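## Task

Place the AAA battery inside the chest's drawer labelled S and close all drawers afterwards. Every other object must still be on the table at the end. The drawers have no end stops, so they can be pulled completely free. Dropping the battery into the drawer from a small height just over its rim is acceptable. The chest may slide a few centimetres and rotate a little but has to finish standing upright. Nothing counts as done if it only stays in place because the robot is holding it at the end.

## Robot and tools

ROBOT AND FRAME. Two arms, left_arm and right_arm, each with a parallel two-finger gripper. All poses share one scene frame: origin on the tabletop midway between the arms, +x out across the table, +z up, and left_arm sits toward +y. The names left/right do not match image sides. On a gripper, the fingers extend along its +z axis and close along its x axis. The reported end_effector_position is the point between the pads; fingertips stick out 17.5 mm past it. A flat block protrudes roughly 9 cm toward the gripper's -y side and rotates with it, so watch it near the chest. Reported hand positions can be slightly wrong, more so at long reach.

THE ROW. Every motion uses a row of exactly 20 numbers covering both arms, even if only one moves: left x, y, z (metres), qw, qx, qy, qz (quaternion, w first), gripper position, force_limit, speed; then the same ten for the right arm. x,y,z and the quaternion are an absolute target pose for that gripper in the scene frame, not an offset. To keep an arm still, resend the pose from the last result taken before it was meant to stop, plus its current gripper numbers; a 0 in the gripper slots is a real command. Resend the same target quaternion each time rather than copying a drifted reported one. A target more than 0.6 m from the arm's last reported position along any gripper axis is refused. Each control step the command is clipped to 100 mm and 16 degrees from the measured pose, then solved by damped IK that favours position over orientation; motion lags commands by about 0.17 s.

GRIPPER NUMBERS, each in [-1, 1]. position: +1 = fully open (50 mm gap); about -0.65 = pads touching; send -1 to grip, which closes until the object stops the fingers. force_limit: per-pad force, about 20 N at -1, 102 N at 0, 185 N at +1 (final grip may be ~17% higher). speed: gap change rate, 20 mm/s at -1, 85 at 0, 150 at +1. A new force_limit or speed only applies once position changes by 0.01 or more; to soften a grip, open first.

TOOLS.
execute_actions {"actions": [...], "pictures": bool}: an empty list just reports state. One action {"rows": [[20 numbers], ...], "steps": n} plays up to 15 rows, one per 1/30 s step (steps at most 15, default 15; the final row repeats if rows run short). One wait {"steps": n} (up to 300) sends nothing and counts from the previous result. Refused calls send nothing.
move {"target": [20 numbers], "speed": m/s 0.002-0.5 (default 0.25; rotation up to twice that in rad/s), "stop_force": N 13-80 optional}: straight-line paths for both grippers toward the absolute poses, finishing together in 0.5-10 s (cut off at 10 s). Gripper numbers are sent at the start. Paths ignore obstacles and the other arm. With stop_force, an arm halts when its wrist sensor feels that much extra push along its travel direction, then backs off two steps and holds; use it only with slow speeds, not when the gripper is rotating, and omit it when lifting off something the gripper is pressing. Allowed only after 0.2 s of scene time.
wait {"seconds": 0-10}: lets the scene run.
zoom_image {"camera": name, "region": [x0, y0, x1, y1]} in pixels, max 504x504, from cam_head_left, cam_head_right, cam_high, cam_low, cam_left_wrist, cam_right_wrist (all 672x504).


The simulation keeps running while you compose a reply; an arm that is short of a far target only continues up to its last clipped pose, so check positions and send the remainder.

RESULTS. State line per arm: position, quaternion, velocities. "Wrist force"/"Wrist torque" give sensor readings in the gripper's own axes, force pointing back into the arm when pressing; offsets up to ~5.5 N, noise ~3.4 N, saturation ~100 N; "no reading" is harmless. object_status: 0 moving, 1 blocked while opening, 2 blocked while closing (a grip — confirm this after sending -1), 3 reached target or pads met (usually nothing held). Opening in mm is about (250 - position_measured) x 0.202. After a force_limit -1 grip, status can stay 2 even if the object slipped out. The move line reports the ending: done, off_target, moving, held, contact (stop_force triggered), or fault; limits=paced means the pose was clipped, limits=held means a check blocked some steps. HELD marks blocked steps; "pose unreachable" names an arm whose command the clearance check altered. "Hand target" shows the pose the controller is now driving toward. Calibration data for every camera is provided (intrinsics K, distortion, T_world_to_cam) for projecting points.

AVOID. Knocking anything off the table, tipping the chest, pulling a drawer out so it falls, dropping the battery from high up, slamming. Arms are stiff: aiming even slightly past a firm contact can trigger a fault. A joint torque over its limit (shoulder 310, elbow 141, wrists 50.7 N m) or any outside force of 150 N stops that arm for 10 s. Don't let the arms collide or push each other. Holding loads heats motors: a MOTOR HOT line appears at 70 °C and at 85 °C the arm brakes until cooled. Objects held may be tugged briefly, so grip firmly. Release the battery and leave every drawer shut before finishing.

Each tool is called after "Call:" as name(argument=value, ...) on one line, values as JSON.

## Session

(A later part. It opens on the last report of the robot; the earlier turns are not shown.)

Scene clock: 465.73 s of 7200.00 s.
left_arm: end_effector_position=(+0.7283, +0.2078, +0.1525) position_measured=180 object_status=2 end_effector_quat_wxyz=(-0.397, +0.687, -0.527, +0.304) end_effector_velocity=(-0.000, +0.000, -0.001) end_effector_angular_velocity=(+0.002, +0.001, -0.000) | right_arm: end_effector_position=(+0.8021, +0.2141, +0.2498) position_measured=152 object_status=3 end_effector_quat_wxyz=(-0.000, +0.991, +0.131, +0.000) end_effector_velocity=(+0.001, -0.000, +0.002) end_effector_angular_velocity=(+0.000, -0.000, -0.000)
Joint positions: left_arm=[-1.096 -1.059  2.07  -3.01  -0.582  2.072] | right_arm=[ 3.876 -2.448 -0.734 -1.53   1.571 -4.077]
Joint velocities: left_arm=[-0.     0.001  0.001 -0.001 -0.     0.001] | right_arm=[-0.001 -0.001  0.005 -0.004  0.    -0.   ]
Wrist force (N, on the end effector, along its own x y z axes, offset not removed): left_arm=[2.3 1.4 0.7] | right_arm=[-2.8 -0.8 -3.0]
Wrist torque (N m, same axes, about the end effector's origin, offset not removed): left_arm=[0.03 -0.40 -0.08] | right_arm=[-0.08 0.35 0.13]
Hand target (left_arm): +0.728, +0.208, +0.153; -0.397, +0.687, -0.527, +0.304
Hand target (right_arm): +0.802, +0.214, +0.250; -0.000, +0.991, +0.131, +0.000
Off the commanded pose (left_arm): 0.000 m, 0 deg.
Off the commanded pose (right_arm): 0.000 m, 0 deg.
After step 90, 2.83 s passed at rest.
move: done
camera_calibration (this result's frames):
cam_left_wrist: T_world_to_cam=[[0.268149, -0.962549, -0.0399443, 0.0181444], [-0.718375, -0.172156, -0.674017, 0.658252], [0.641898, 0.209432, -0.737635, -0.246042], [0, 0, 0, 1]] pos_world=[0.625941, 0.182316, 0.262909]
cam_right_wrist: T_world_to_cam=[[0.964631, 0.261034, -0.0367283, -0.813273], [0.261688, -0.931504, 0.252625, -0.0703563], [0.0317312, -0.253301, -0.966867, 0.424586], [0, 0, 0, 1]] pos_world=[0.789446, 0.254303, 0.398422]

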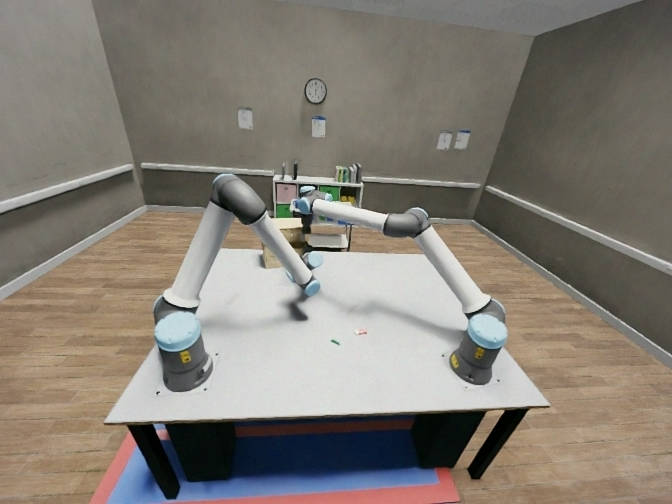

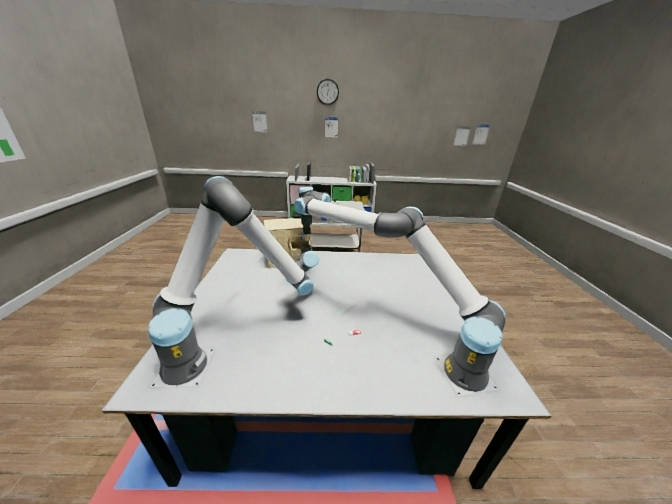

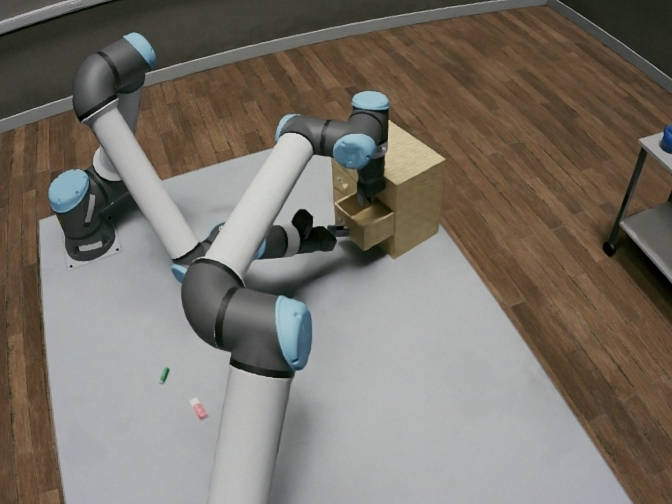

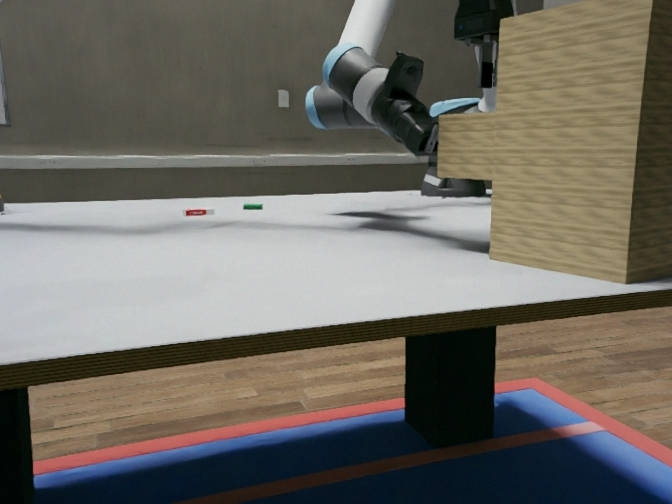

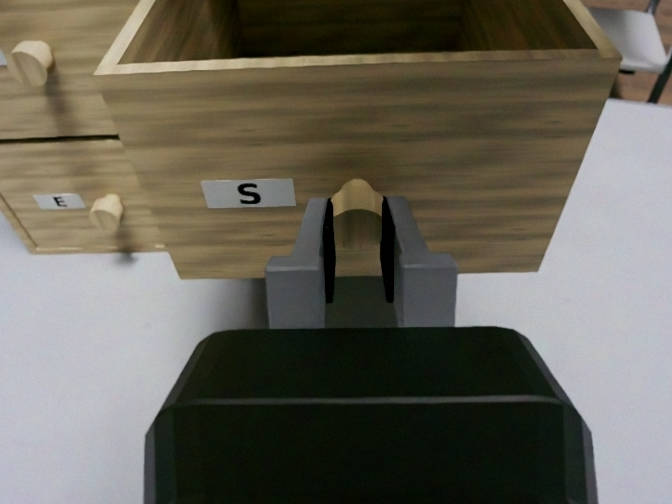

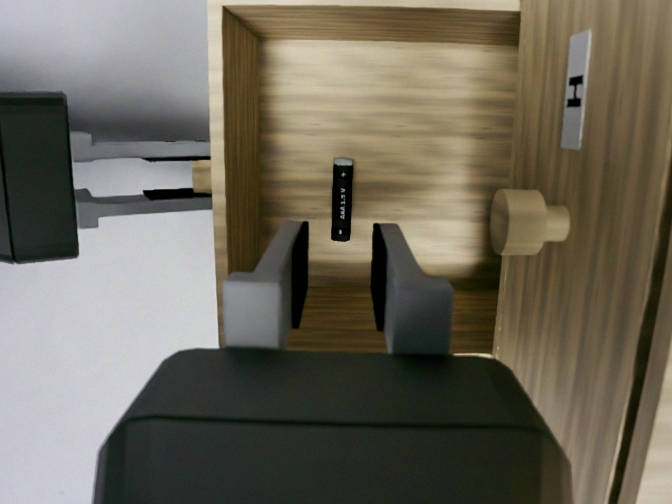

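Call:
move(target=[0.8297, 0.2350, 0.1525, 0.3966, -0.6870, 0.5272, -0.3044, -1, -0.3, -0.3, 0.72, -0.12, 0.30, 0, 0.991, 0.131, 0, 0.0, -0.2, 0.0], speed=0.13, stop_force=25)

Scene clock: 481.60 s of 7200.00 s.
left_arm: end_effector_position=(+0.8296, +0.2349, +0.1524) position_measured=180 object_status=2 end_effector_quat_wxyz=(-0.397, +0.687, -0.527, +0.304) end_effector_velocity=(+0.001, +0.000, +0.001) end_effector_angular_velocity=(-0.003, -0.002, +0.001) | right_arm: end_effector_position=(+0.7204, -0.1198, +0.3003) position_measured=152 object_status=3 end_effector_quat_wxyz=(-0.000, +0.991, +0.131, -0.000) end_effector_velocity=(-0.001, -0.002, +0.001) end_effector_angular_velocity=(+0.002, +0.002, -0.001)
Joint positions: left_arm=[-0.962 -0.967  1.937 -3.135 -0.648  2.274] | right_arm=[ 3.71  -1.938 -1.473 -1.301  1.571 -4.242]
Joint velocities: left_arm=[ 0.001 -0.    -0.002 -0.001 -0.001  0.   ] | right_arm=[-0.002  0.004 -0.004  0.     0.002 -0.002]
Wrist force (N, on the end effector, along its own x y z axes, offset not removed): left_arm=[-0.4 -1.4 -0.1] | right_arm=[-1.6 -4.3 -1.6]
Wrist torque (N m, same axes, about the end effector's origin, offset not removed): left_arm=[-0.48 0.09 0.06] | right_arm=[-0.76 -0.04 -0.06]
Hand target (left_arm): +0.830, +0.235, +0.152; -0.397, +0.687, -0.527, +0.304
Hand target (right_arm): +0.720, -0.120, +0.300; -0.000, +0.991, +0.131, -0.000
Off the commanded pose (left_arm): 0.000 m, 0 deg.
Off the commanded pose (right_arm): 0.001 m, 0 deg.
After step 90, 9.63 s passed at rest.
move: done
camera_calibration (this result's frames):
cam_left_wrist: T_world_to_cam=[[0.268271, -0.962513, -0.0400007, 0.0169601], [-0.718451, -0.172239, -0.673915, 0.735735], [0.641762, 0.209531, -0.737725, -0.316738], [0, 0, 0, 1]] pos_world=[0.72731, 0.209413, 0.262836]
cam_right_wrist: T_world_to_cam=[[0.964595, 0.261086, -0.0372832, -0.645231], [0.261894, -0.931569, 0.252174, -0.372785], [0.0311073, -0.25301, -0.966963, 0.391912], [0, 0, 0, 1]] pos_world=[0.707826, -0.0796561, 0.448915]

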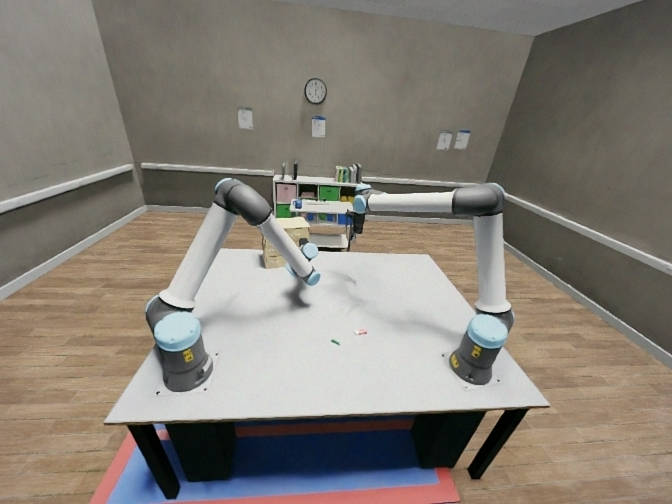

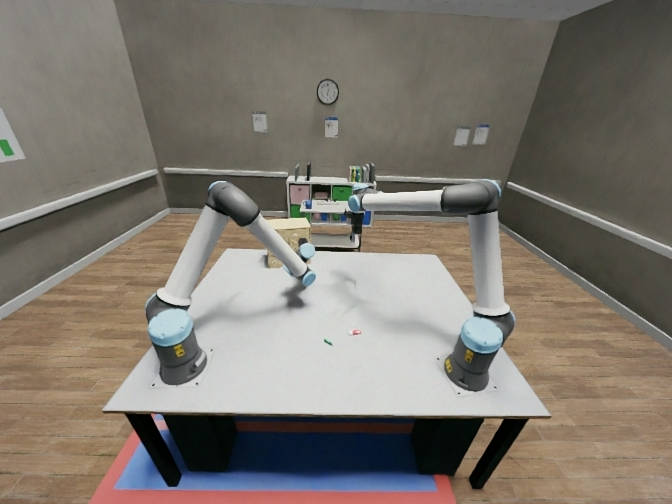

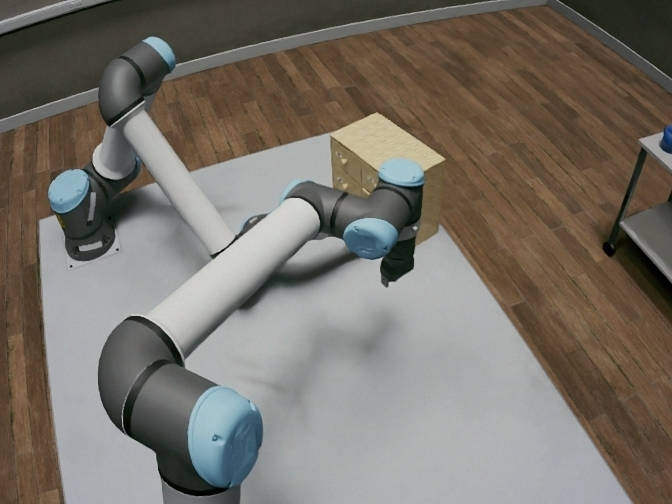

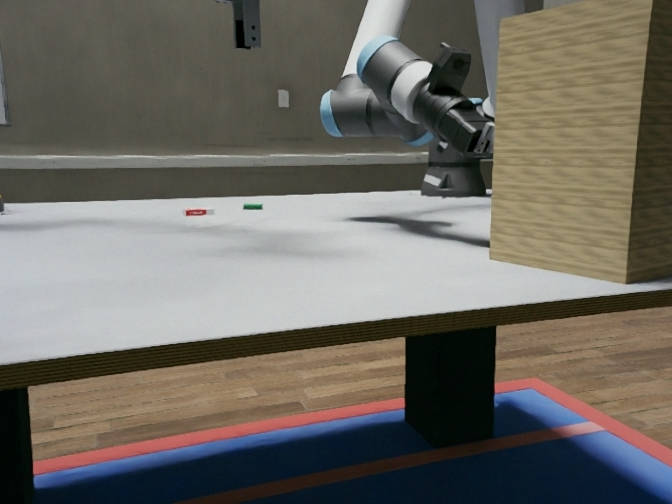

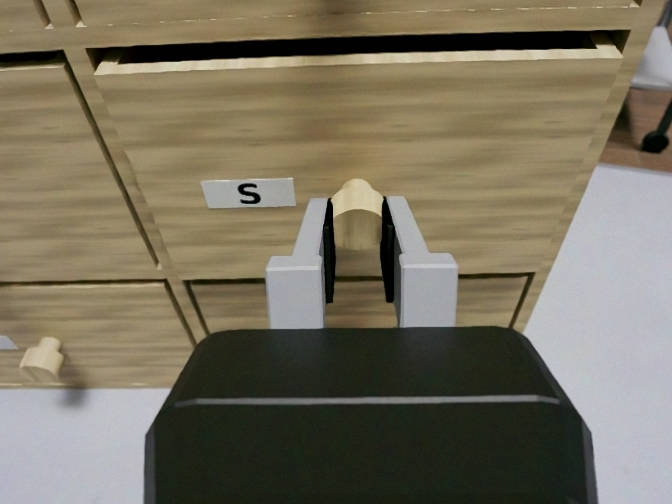

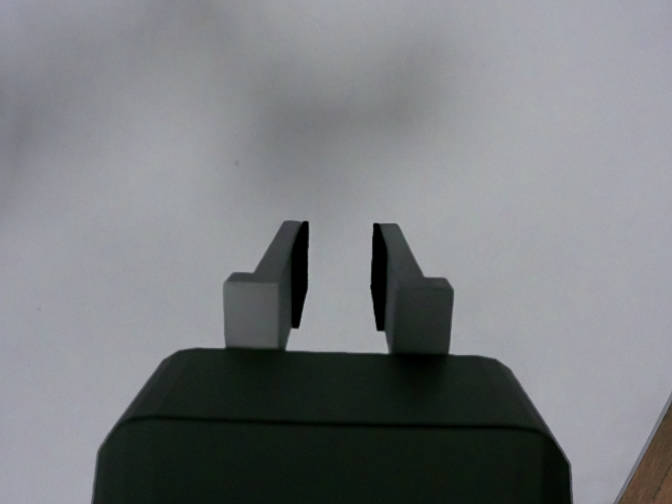

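Call:
move(target=[0.8355, 0.2366, 0.1525, 0.3966, -0.6870, 0.5272, -0.3044, -1, -0.3, -0.3, 0.72, -0.12, 0.30, 0, 0.991, 0.131, 0, 0.0, -0.2, 0.0], speed=0.006, stop_force=13)

Scene clock: 488.40 s of 7200.00 s.
left_arm: end_effector_position=(+0.8353, +0.2365, +0.1525) position_measured=180 object_status=2 end_effector_quat_wxyz=(-0.397, +0.687, -0.527, +0.304) end_effector_velocity=(+0.002, +0.001, -0.001) end_effector_angular_velocity=(-0.000, +0.001, +0.001) | right_arm: end_effector_position=(+0.7200, -0.1200, +0.3000) position_measured=152 object_status=3 end_effector_quat_wxyz=(-0.000, +0.991, +0.131, -0.000) end_effector_velocity=(-0.001, +0.000, -0.001) end_effector_angular_velocity=(-0.001, +0.001, -0.001)
Joint positions: left_arm=[-0.955 -0.962  1.928 -3.14  -0.652  2.284] | right_arm=[ 3.711 -1.938 -1.475 -1.3    1.571 -4.242]
Joint velocities: left_arm=[ 0.002  0.003 -0.002 -0.002 -0.001  0.001] | right_arm=[ 0.001 -0.    -0.    -0.001 -0.     0.002]
Wrist force (N, on the end effector, along its own x y z axes, offset not removed): left_arm=[1.4 2.4 -2.4] | right_arm=[-1.4 -3.3 2.4]
Wrist torque (N m, same axes, about the end effector's origin, offset not removed): left_arm=[0.18 -0.30 -0.06] | right_arm=[-0.39 0.00 -0.01]
Hand target (left_arm): +0.836, +0.237, +0.152; -0.397, +0.687, -0.527, +0.304
Hand target (right_arm): +0.720, -0.120, +0.300; +0.000, +0.991, +0.131, +0.000
Off the commanded pose (left_arm): 0.000 m, 0 deg.
Off the commanded pose (right_arm): 0.000 m, 0 deg.
After step 90, 2.57 s passed at rest.
move: done
camera_calibration (this result's frames):
cam_left_wrist: T_world_to_cam=[[0.26817, -0.962543, -0.0399478, 0.0170986], [-0.718378, -0.172171, -0.674011, 0.740079], [0.641887, 0.209447, -0.737641, -0.32075], [0, 0, 0, 1]] pos_world=[0.732956, 0.211058, 0.262906]
cam_right_wrist: T_world_to_cam=[[0.964615, 0.26107, -0.0368909, -0.644957], [0.261762, -0.931462, 0.252703, -0.372868], [0.0316106, -0.253417, -0.96684, 0.391128], [0, 0, 0, 1]] pos_world=[0.707373, -0.0798149, 0.44859]

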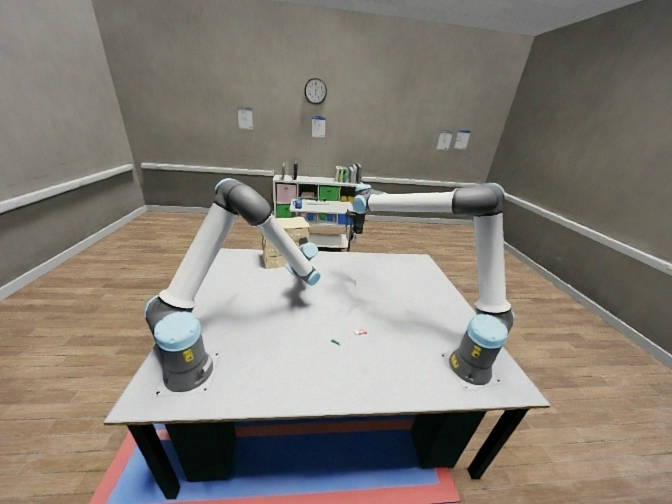

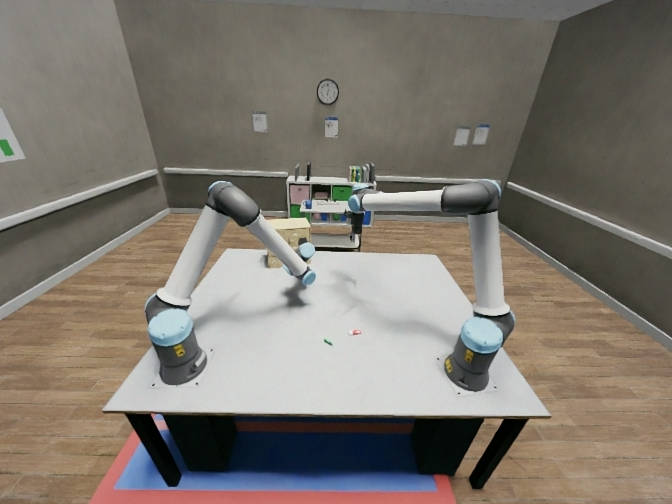

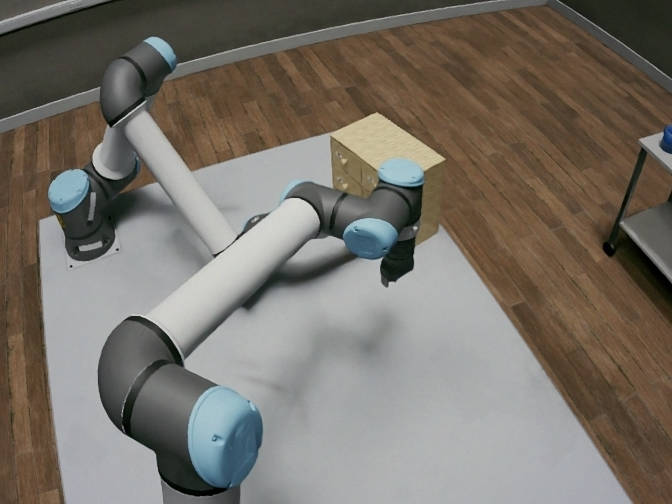

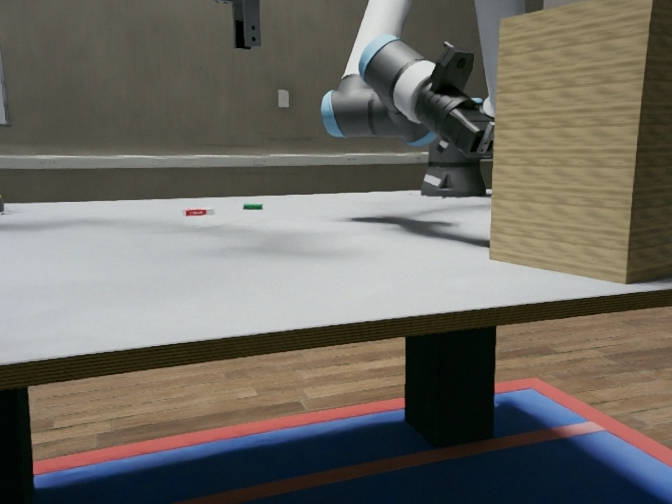

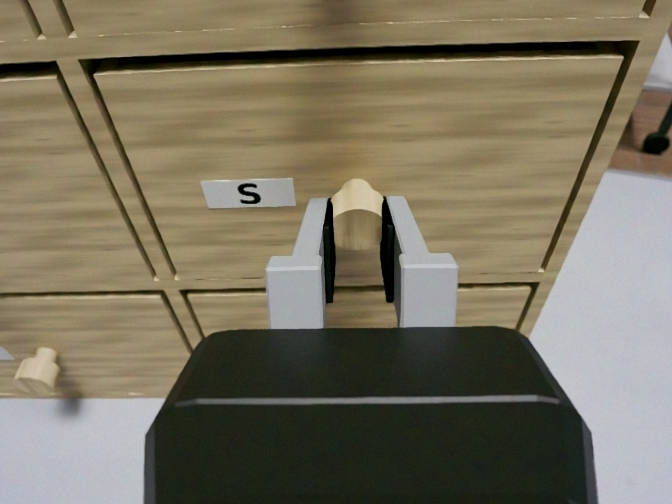

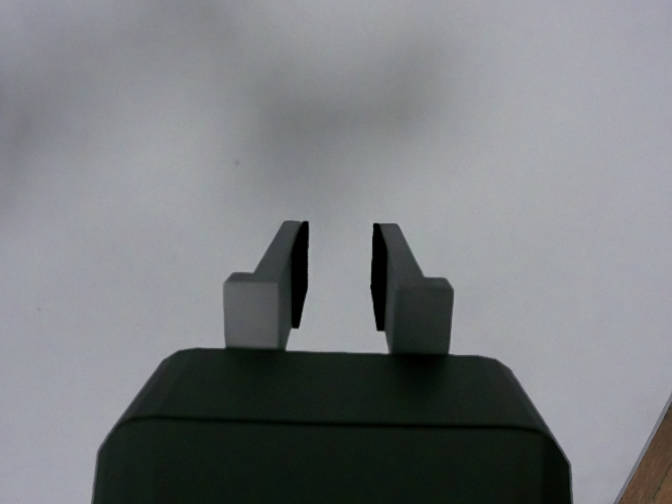

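The drawer is shut. Now release the knob, then back away.

Call:
move(target=[0.8355, 0.2366, 0.1525, 0.3966, -0.6870, 0.5272, -0.3044, 0.6, -0.3, 0.5, 0.72, -0.12, 0.30, 0, 0.991, 0.131, 0, 0.0, -0.2, 0.0], speed=0.05)

Call:
move(target=[0.758, 0.216, 0.17, 0.3966, -0.6870, 0.5272, -0.3044, 0.6, -0.3, 0.5, 0.72, -0.12, 0.30, 0, 0.991, 0.131, 0, 0.0, -0.2, 0.0], speed=0.1)

Scene clock: 497.83 s of 7200.00 s.
left_arm: end_effector_position=(+0.8355, +0.2366, +0.1525) position_measured=63 object_status=3 end_effector_quat_wxyz=(-0.397, +0.687, -0.527, +0.304) end_effector_velocity=(+0.000, +0.000, -0.000) end_effector_angular_velocity=(-0.001, -0.000, +0.000) | right_arm: end_effector_position=(+0.7200, -0.1200, +0.3000) position_measured=152 object_status=3 end_effector_quat_wxyz=(+0.000, +0.991, +0.131, +0.000) end_effector_velocity=(-0.001, -0.000, +0.001) end_effector_angular_velocity=(-0.000, +0.000, +0.001)
Joint positions: left_arm=[-0.955 -0.961  1.928 -3.14  -0.652  2.284] | right_arm=[ 3.711 -1.938 -1.475 -1.3    1.571 -4.242]
Joint velocities: left_arm=[ 0.     0.001  0.    -0.001 -0.    -0.001] | right_arm=[ 0.     0.001 -0.    -0.002  0.    -0.   ]
Wrist force (N, on the end effector, along its own x y z axes, offset not removed): left_arm=[-0.6 -0.9 -1.2] | right_arm=[-3.5 -4.4 0.4]
Wrist torque (N m, same axes, about the end effector's origin, offset not removed): left_arm=[-0.22 0.09 -0.03] | right_arm=[-0.69 0.39 0.06]
Hand target (left_arm): +0.836, +0.237, +0.152; -0.397, +0.687, -0.527, +0.304
Hand target (right_arm): +0.720, -0.120, +0.300; +0.000, +0.991, +0.131, +0.000
Off the commanded pose (left_arm): 0.000 m, 0 deg.
Off the commanded pose (right_arm): 0.000 m, 0 deg.
After step 90, 5.73 s passed at rest.
move: done
camera_calibration (this result's frames):
cam_left_wrist: T_world_to_cam=[[0.268153, -0.962549, -0.039926, 0.0171047], [-0.718363, -0.172168, -0.674027, 0.740225], [0.64191, 0.209424, -0.737627, -0.32089], [0, 0, 0, 1]] pos_world=[0.733147, 0.21111, 0.262917]
cam_right_wrist: T_world_to_cam=[[0.964616, 0.261069, -0.0368778, -0.644953], [0.261757, -0.931459, 0.252721, -0.37286], [0.0316274, -0.253431, -0.966836, 0.391102], [0, 0, 0, 1]] pos_world=[0.707361, -0.079809, 0.448577]

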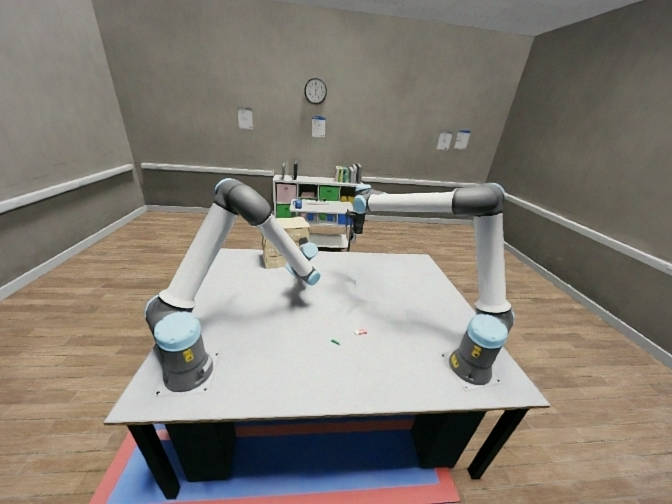

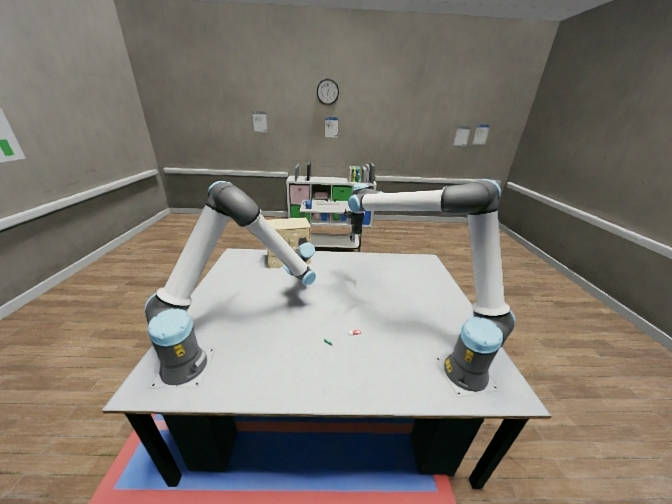

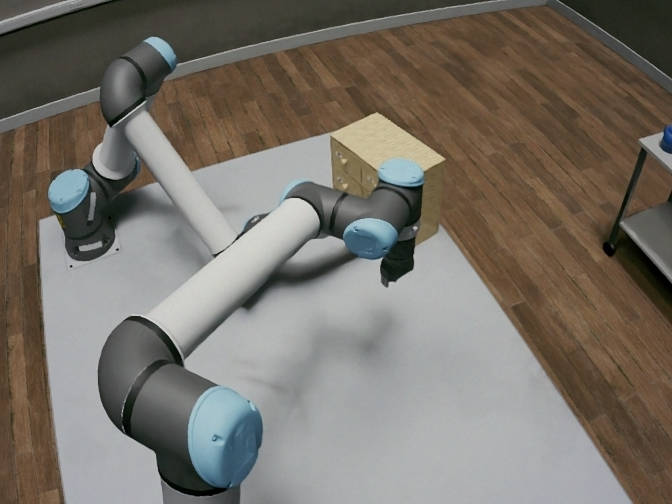

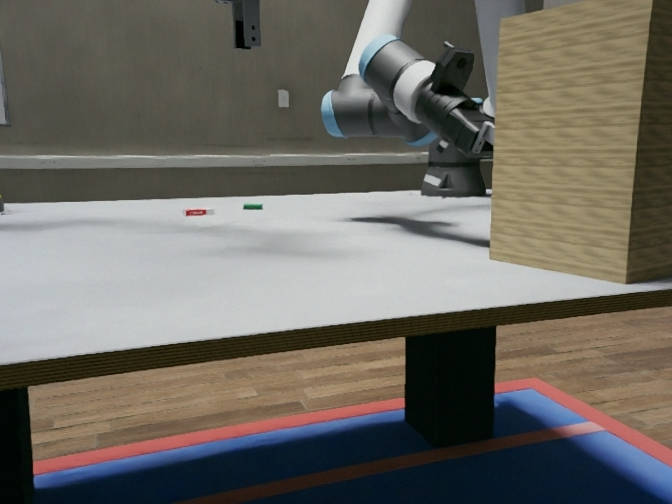

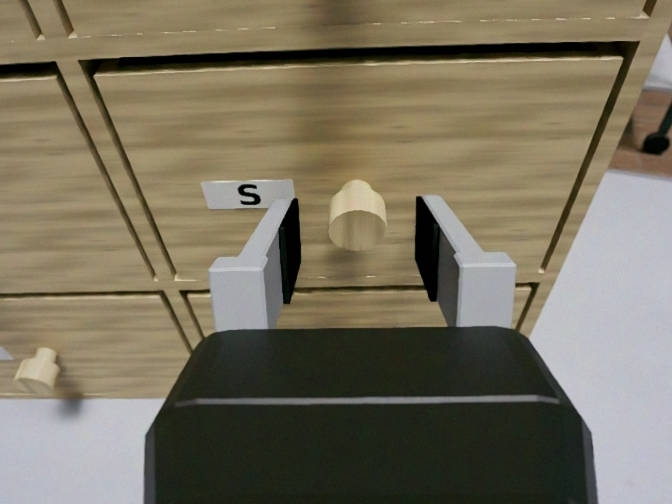

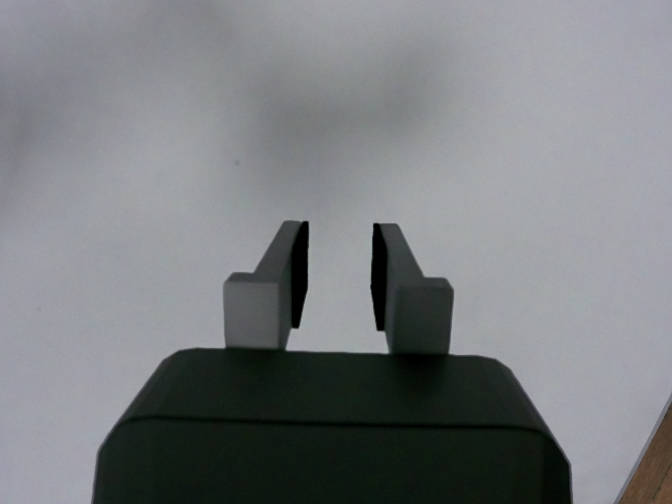

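Scene clock: 499.20 s of 7200.00 s.
left_arm: end_effector_position=(+0.7583, +0.2161, +0.1700) position_measured=63 object_status=3 end_effector_quat_wxyz=(-0.397, +0.687, -0.527, +0.305) end_effector_velocity=(-0.002, -0.002, +0.003) end_effector_angular_velocity=(-0.003, -0.001, +0.000) | right_arm: end_effector_position=(+0.7200, -0.1200, +0.3000) position_measured=152 object_status=3 end_effector_quat_wxyz=(+0.000, +0.991, +0.131, +0.000) end_effector_velocity=(+0.000, +0.001, +0.000) end_effector_angular_velocity=(+0.001, -0.001, +0.000)
Joint positions: left_arm=[-1.054 -1.058  2.031 -3.028 -0.6    2.139] | right_arm=[ 3.711 -1.938 -1.475 -1.3    1.571 -4.242]
Joint velocities: left_arm=[-0.003 -0.005  0.001  0.006  0.002 -0.006] | right_arm=[ 0.    -0.    -0.     0.001 -0.     0.   ]
Wrist force (N, on the end effector, along its own x y z axes, offset not removed): left_arm=[-0.1 1.9 -2.3] | right_arm=[-2.9 -4.2 -0.7]
Wrist torque (N m, same axes, about the end effector's origin, offset not removed): left_arm=[0.25 -0.02 -0.03] | right_arm=[-0.68 0.30 0.17]
Hand target (left_arm): +0.758, +0.216, +0.170; -0.397, +0.687, -0.527, +0.304
Hand target (right_arm): +0.720, -0.120, +0.300; +0.000, +0.991, +0.131, +0.000
Off the commanded pose (left_arm): 0.000 m, 0 deg.
Off the commanded pose (right_arm): 0.000 m, 0 deg.
move: done
camera_calibration (this result's frames):
cam_left_wrist: T_world_to_cam=[[0.267987, -0.962597, -0.0398824, 0.0189389], [-0.71828, -0.172037, -0.674149, 0.692928], [0.642073, 0.20931, -0.737518, -0.254216], [0, 0, 0, 1]] pos_world=[0.655866, 0.19065, 0.280403]
cam_right_wrist: T_world_to_cam=[[0.964616, 0.261069, -0.0368777, -0.644953], [0.261757, -0.931459, 0.252721, -0.372859], [0.0316275, -0.253432, -0.966836, 0.391102], [0, 0, 0, 1]] pos_world=[0.70736, -0.0798086, 0.448577]

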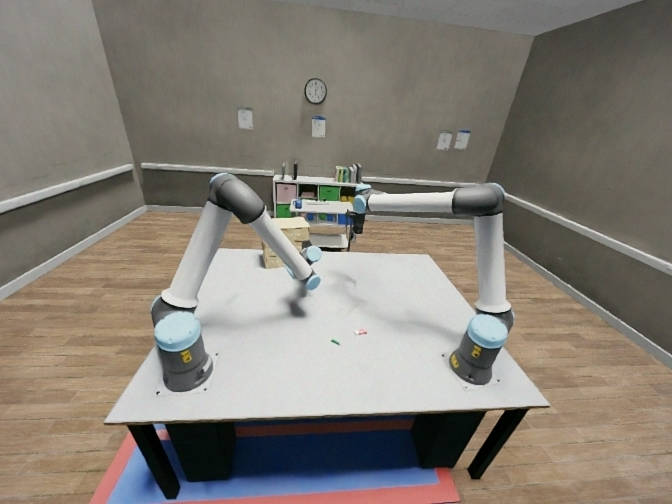

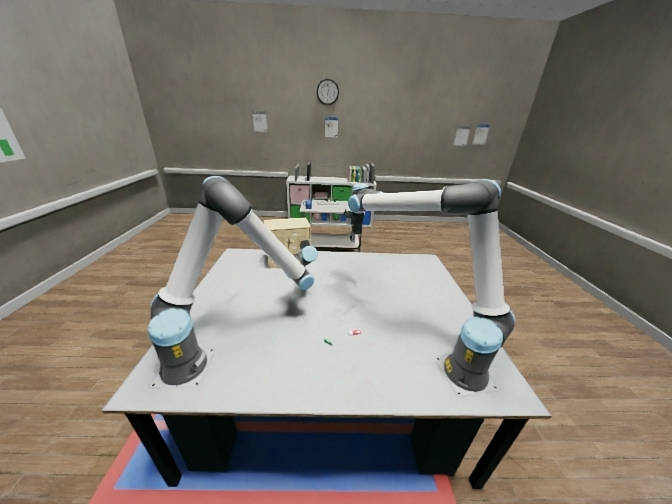

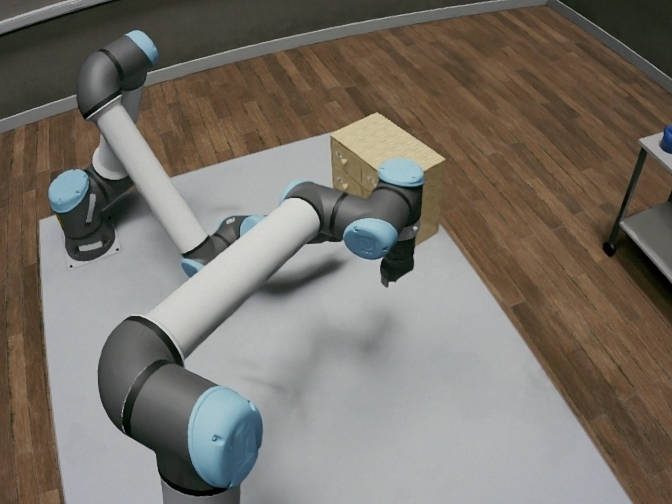

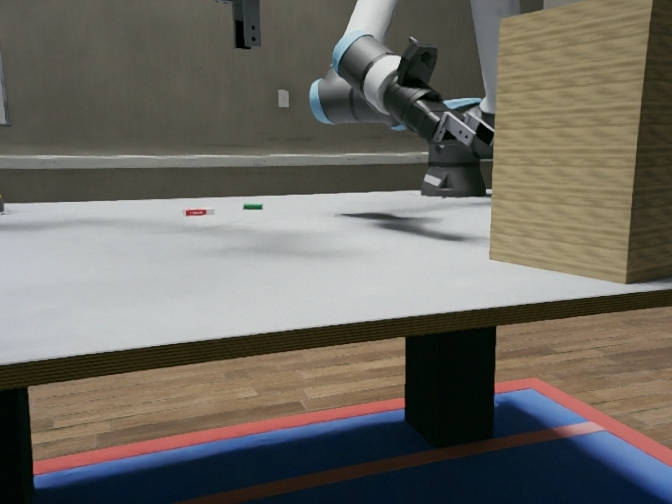

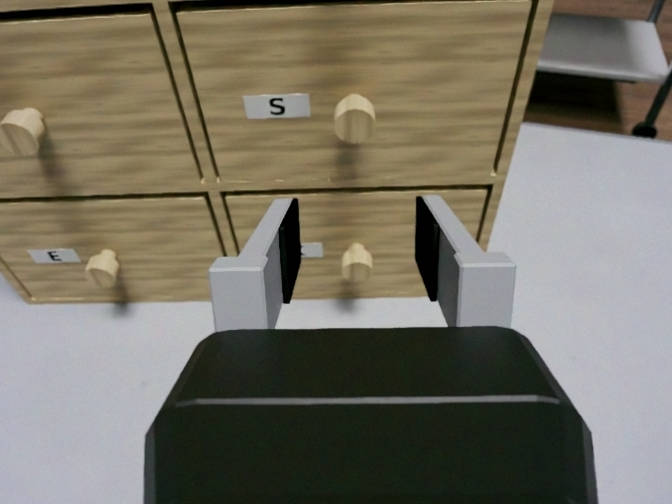

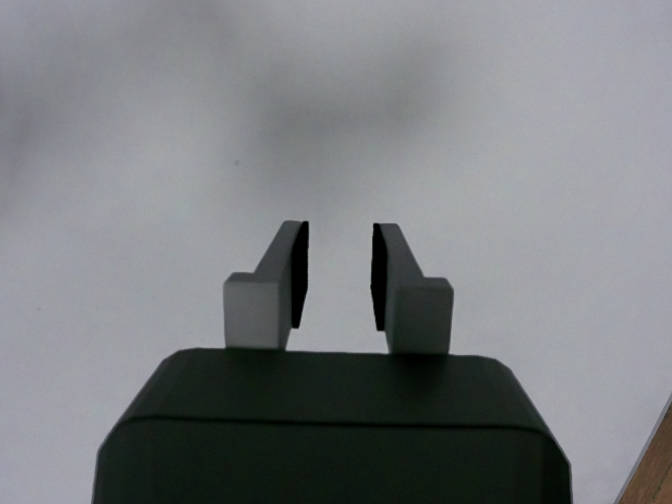

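The drawer S is shut with the AAA battery inside, and the other items are untouched on the table.

Call:
finished_scene(scene=1)

The scene is finished: the task was done.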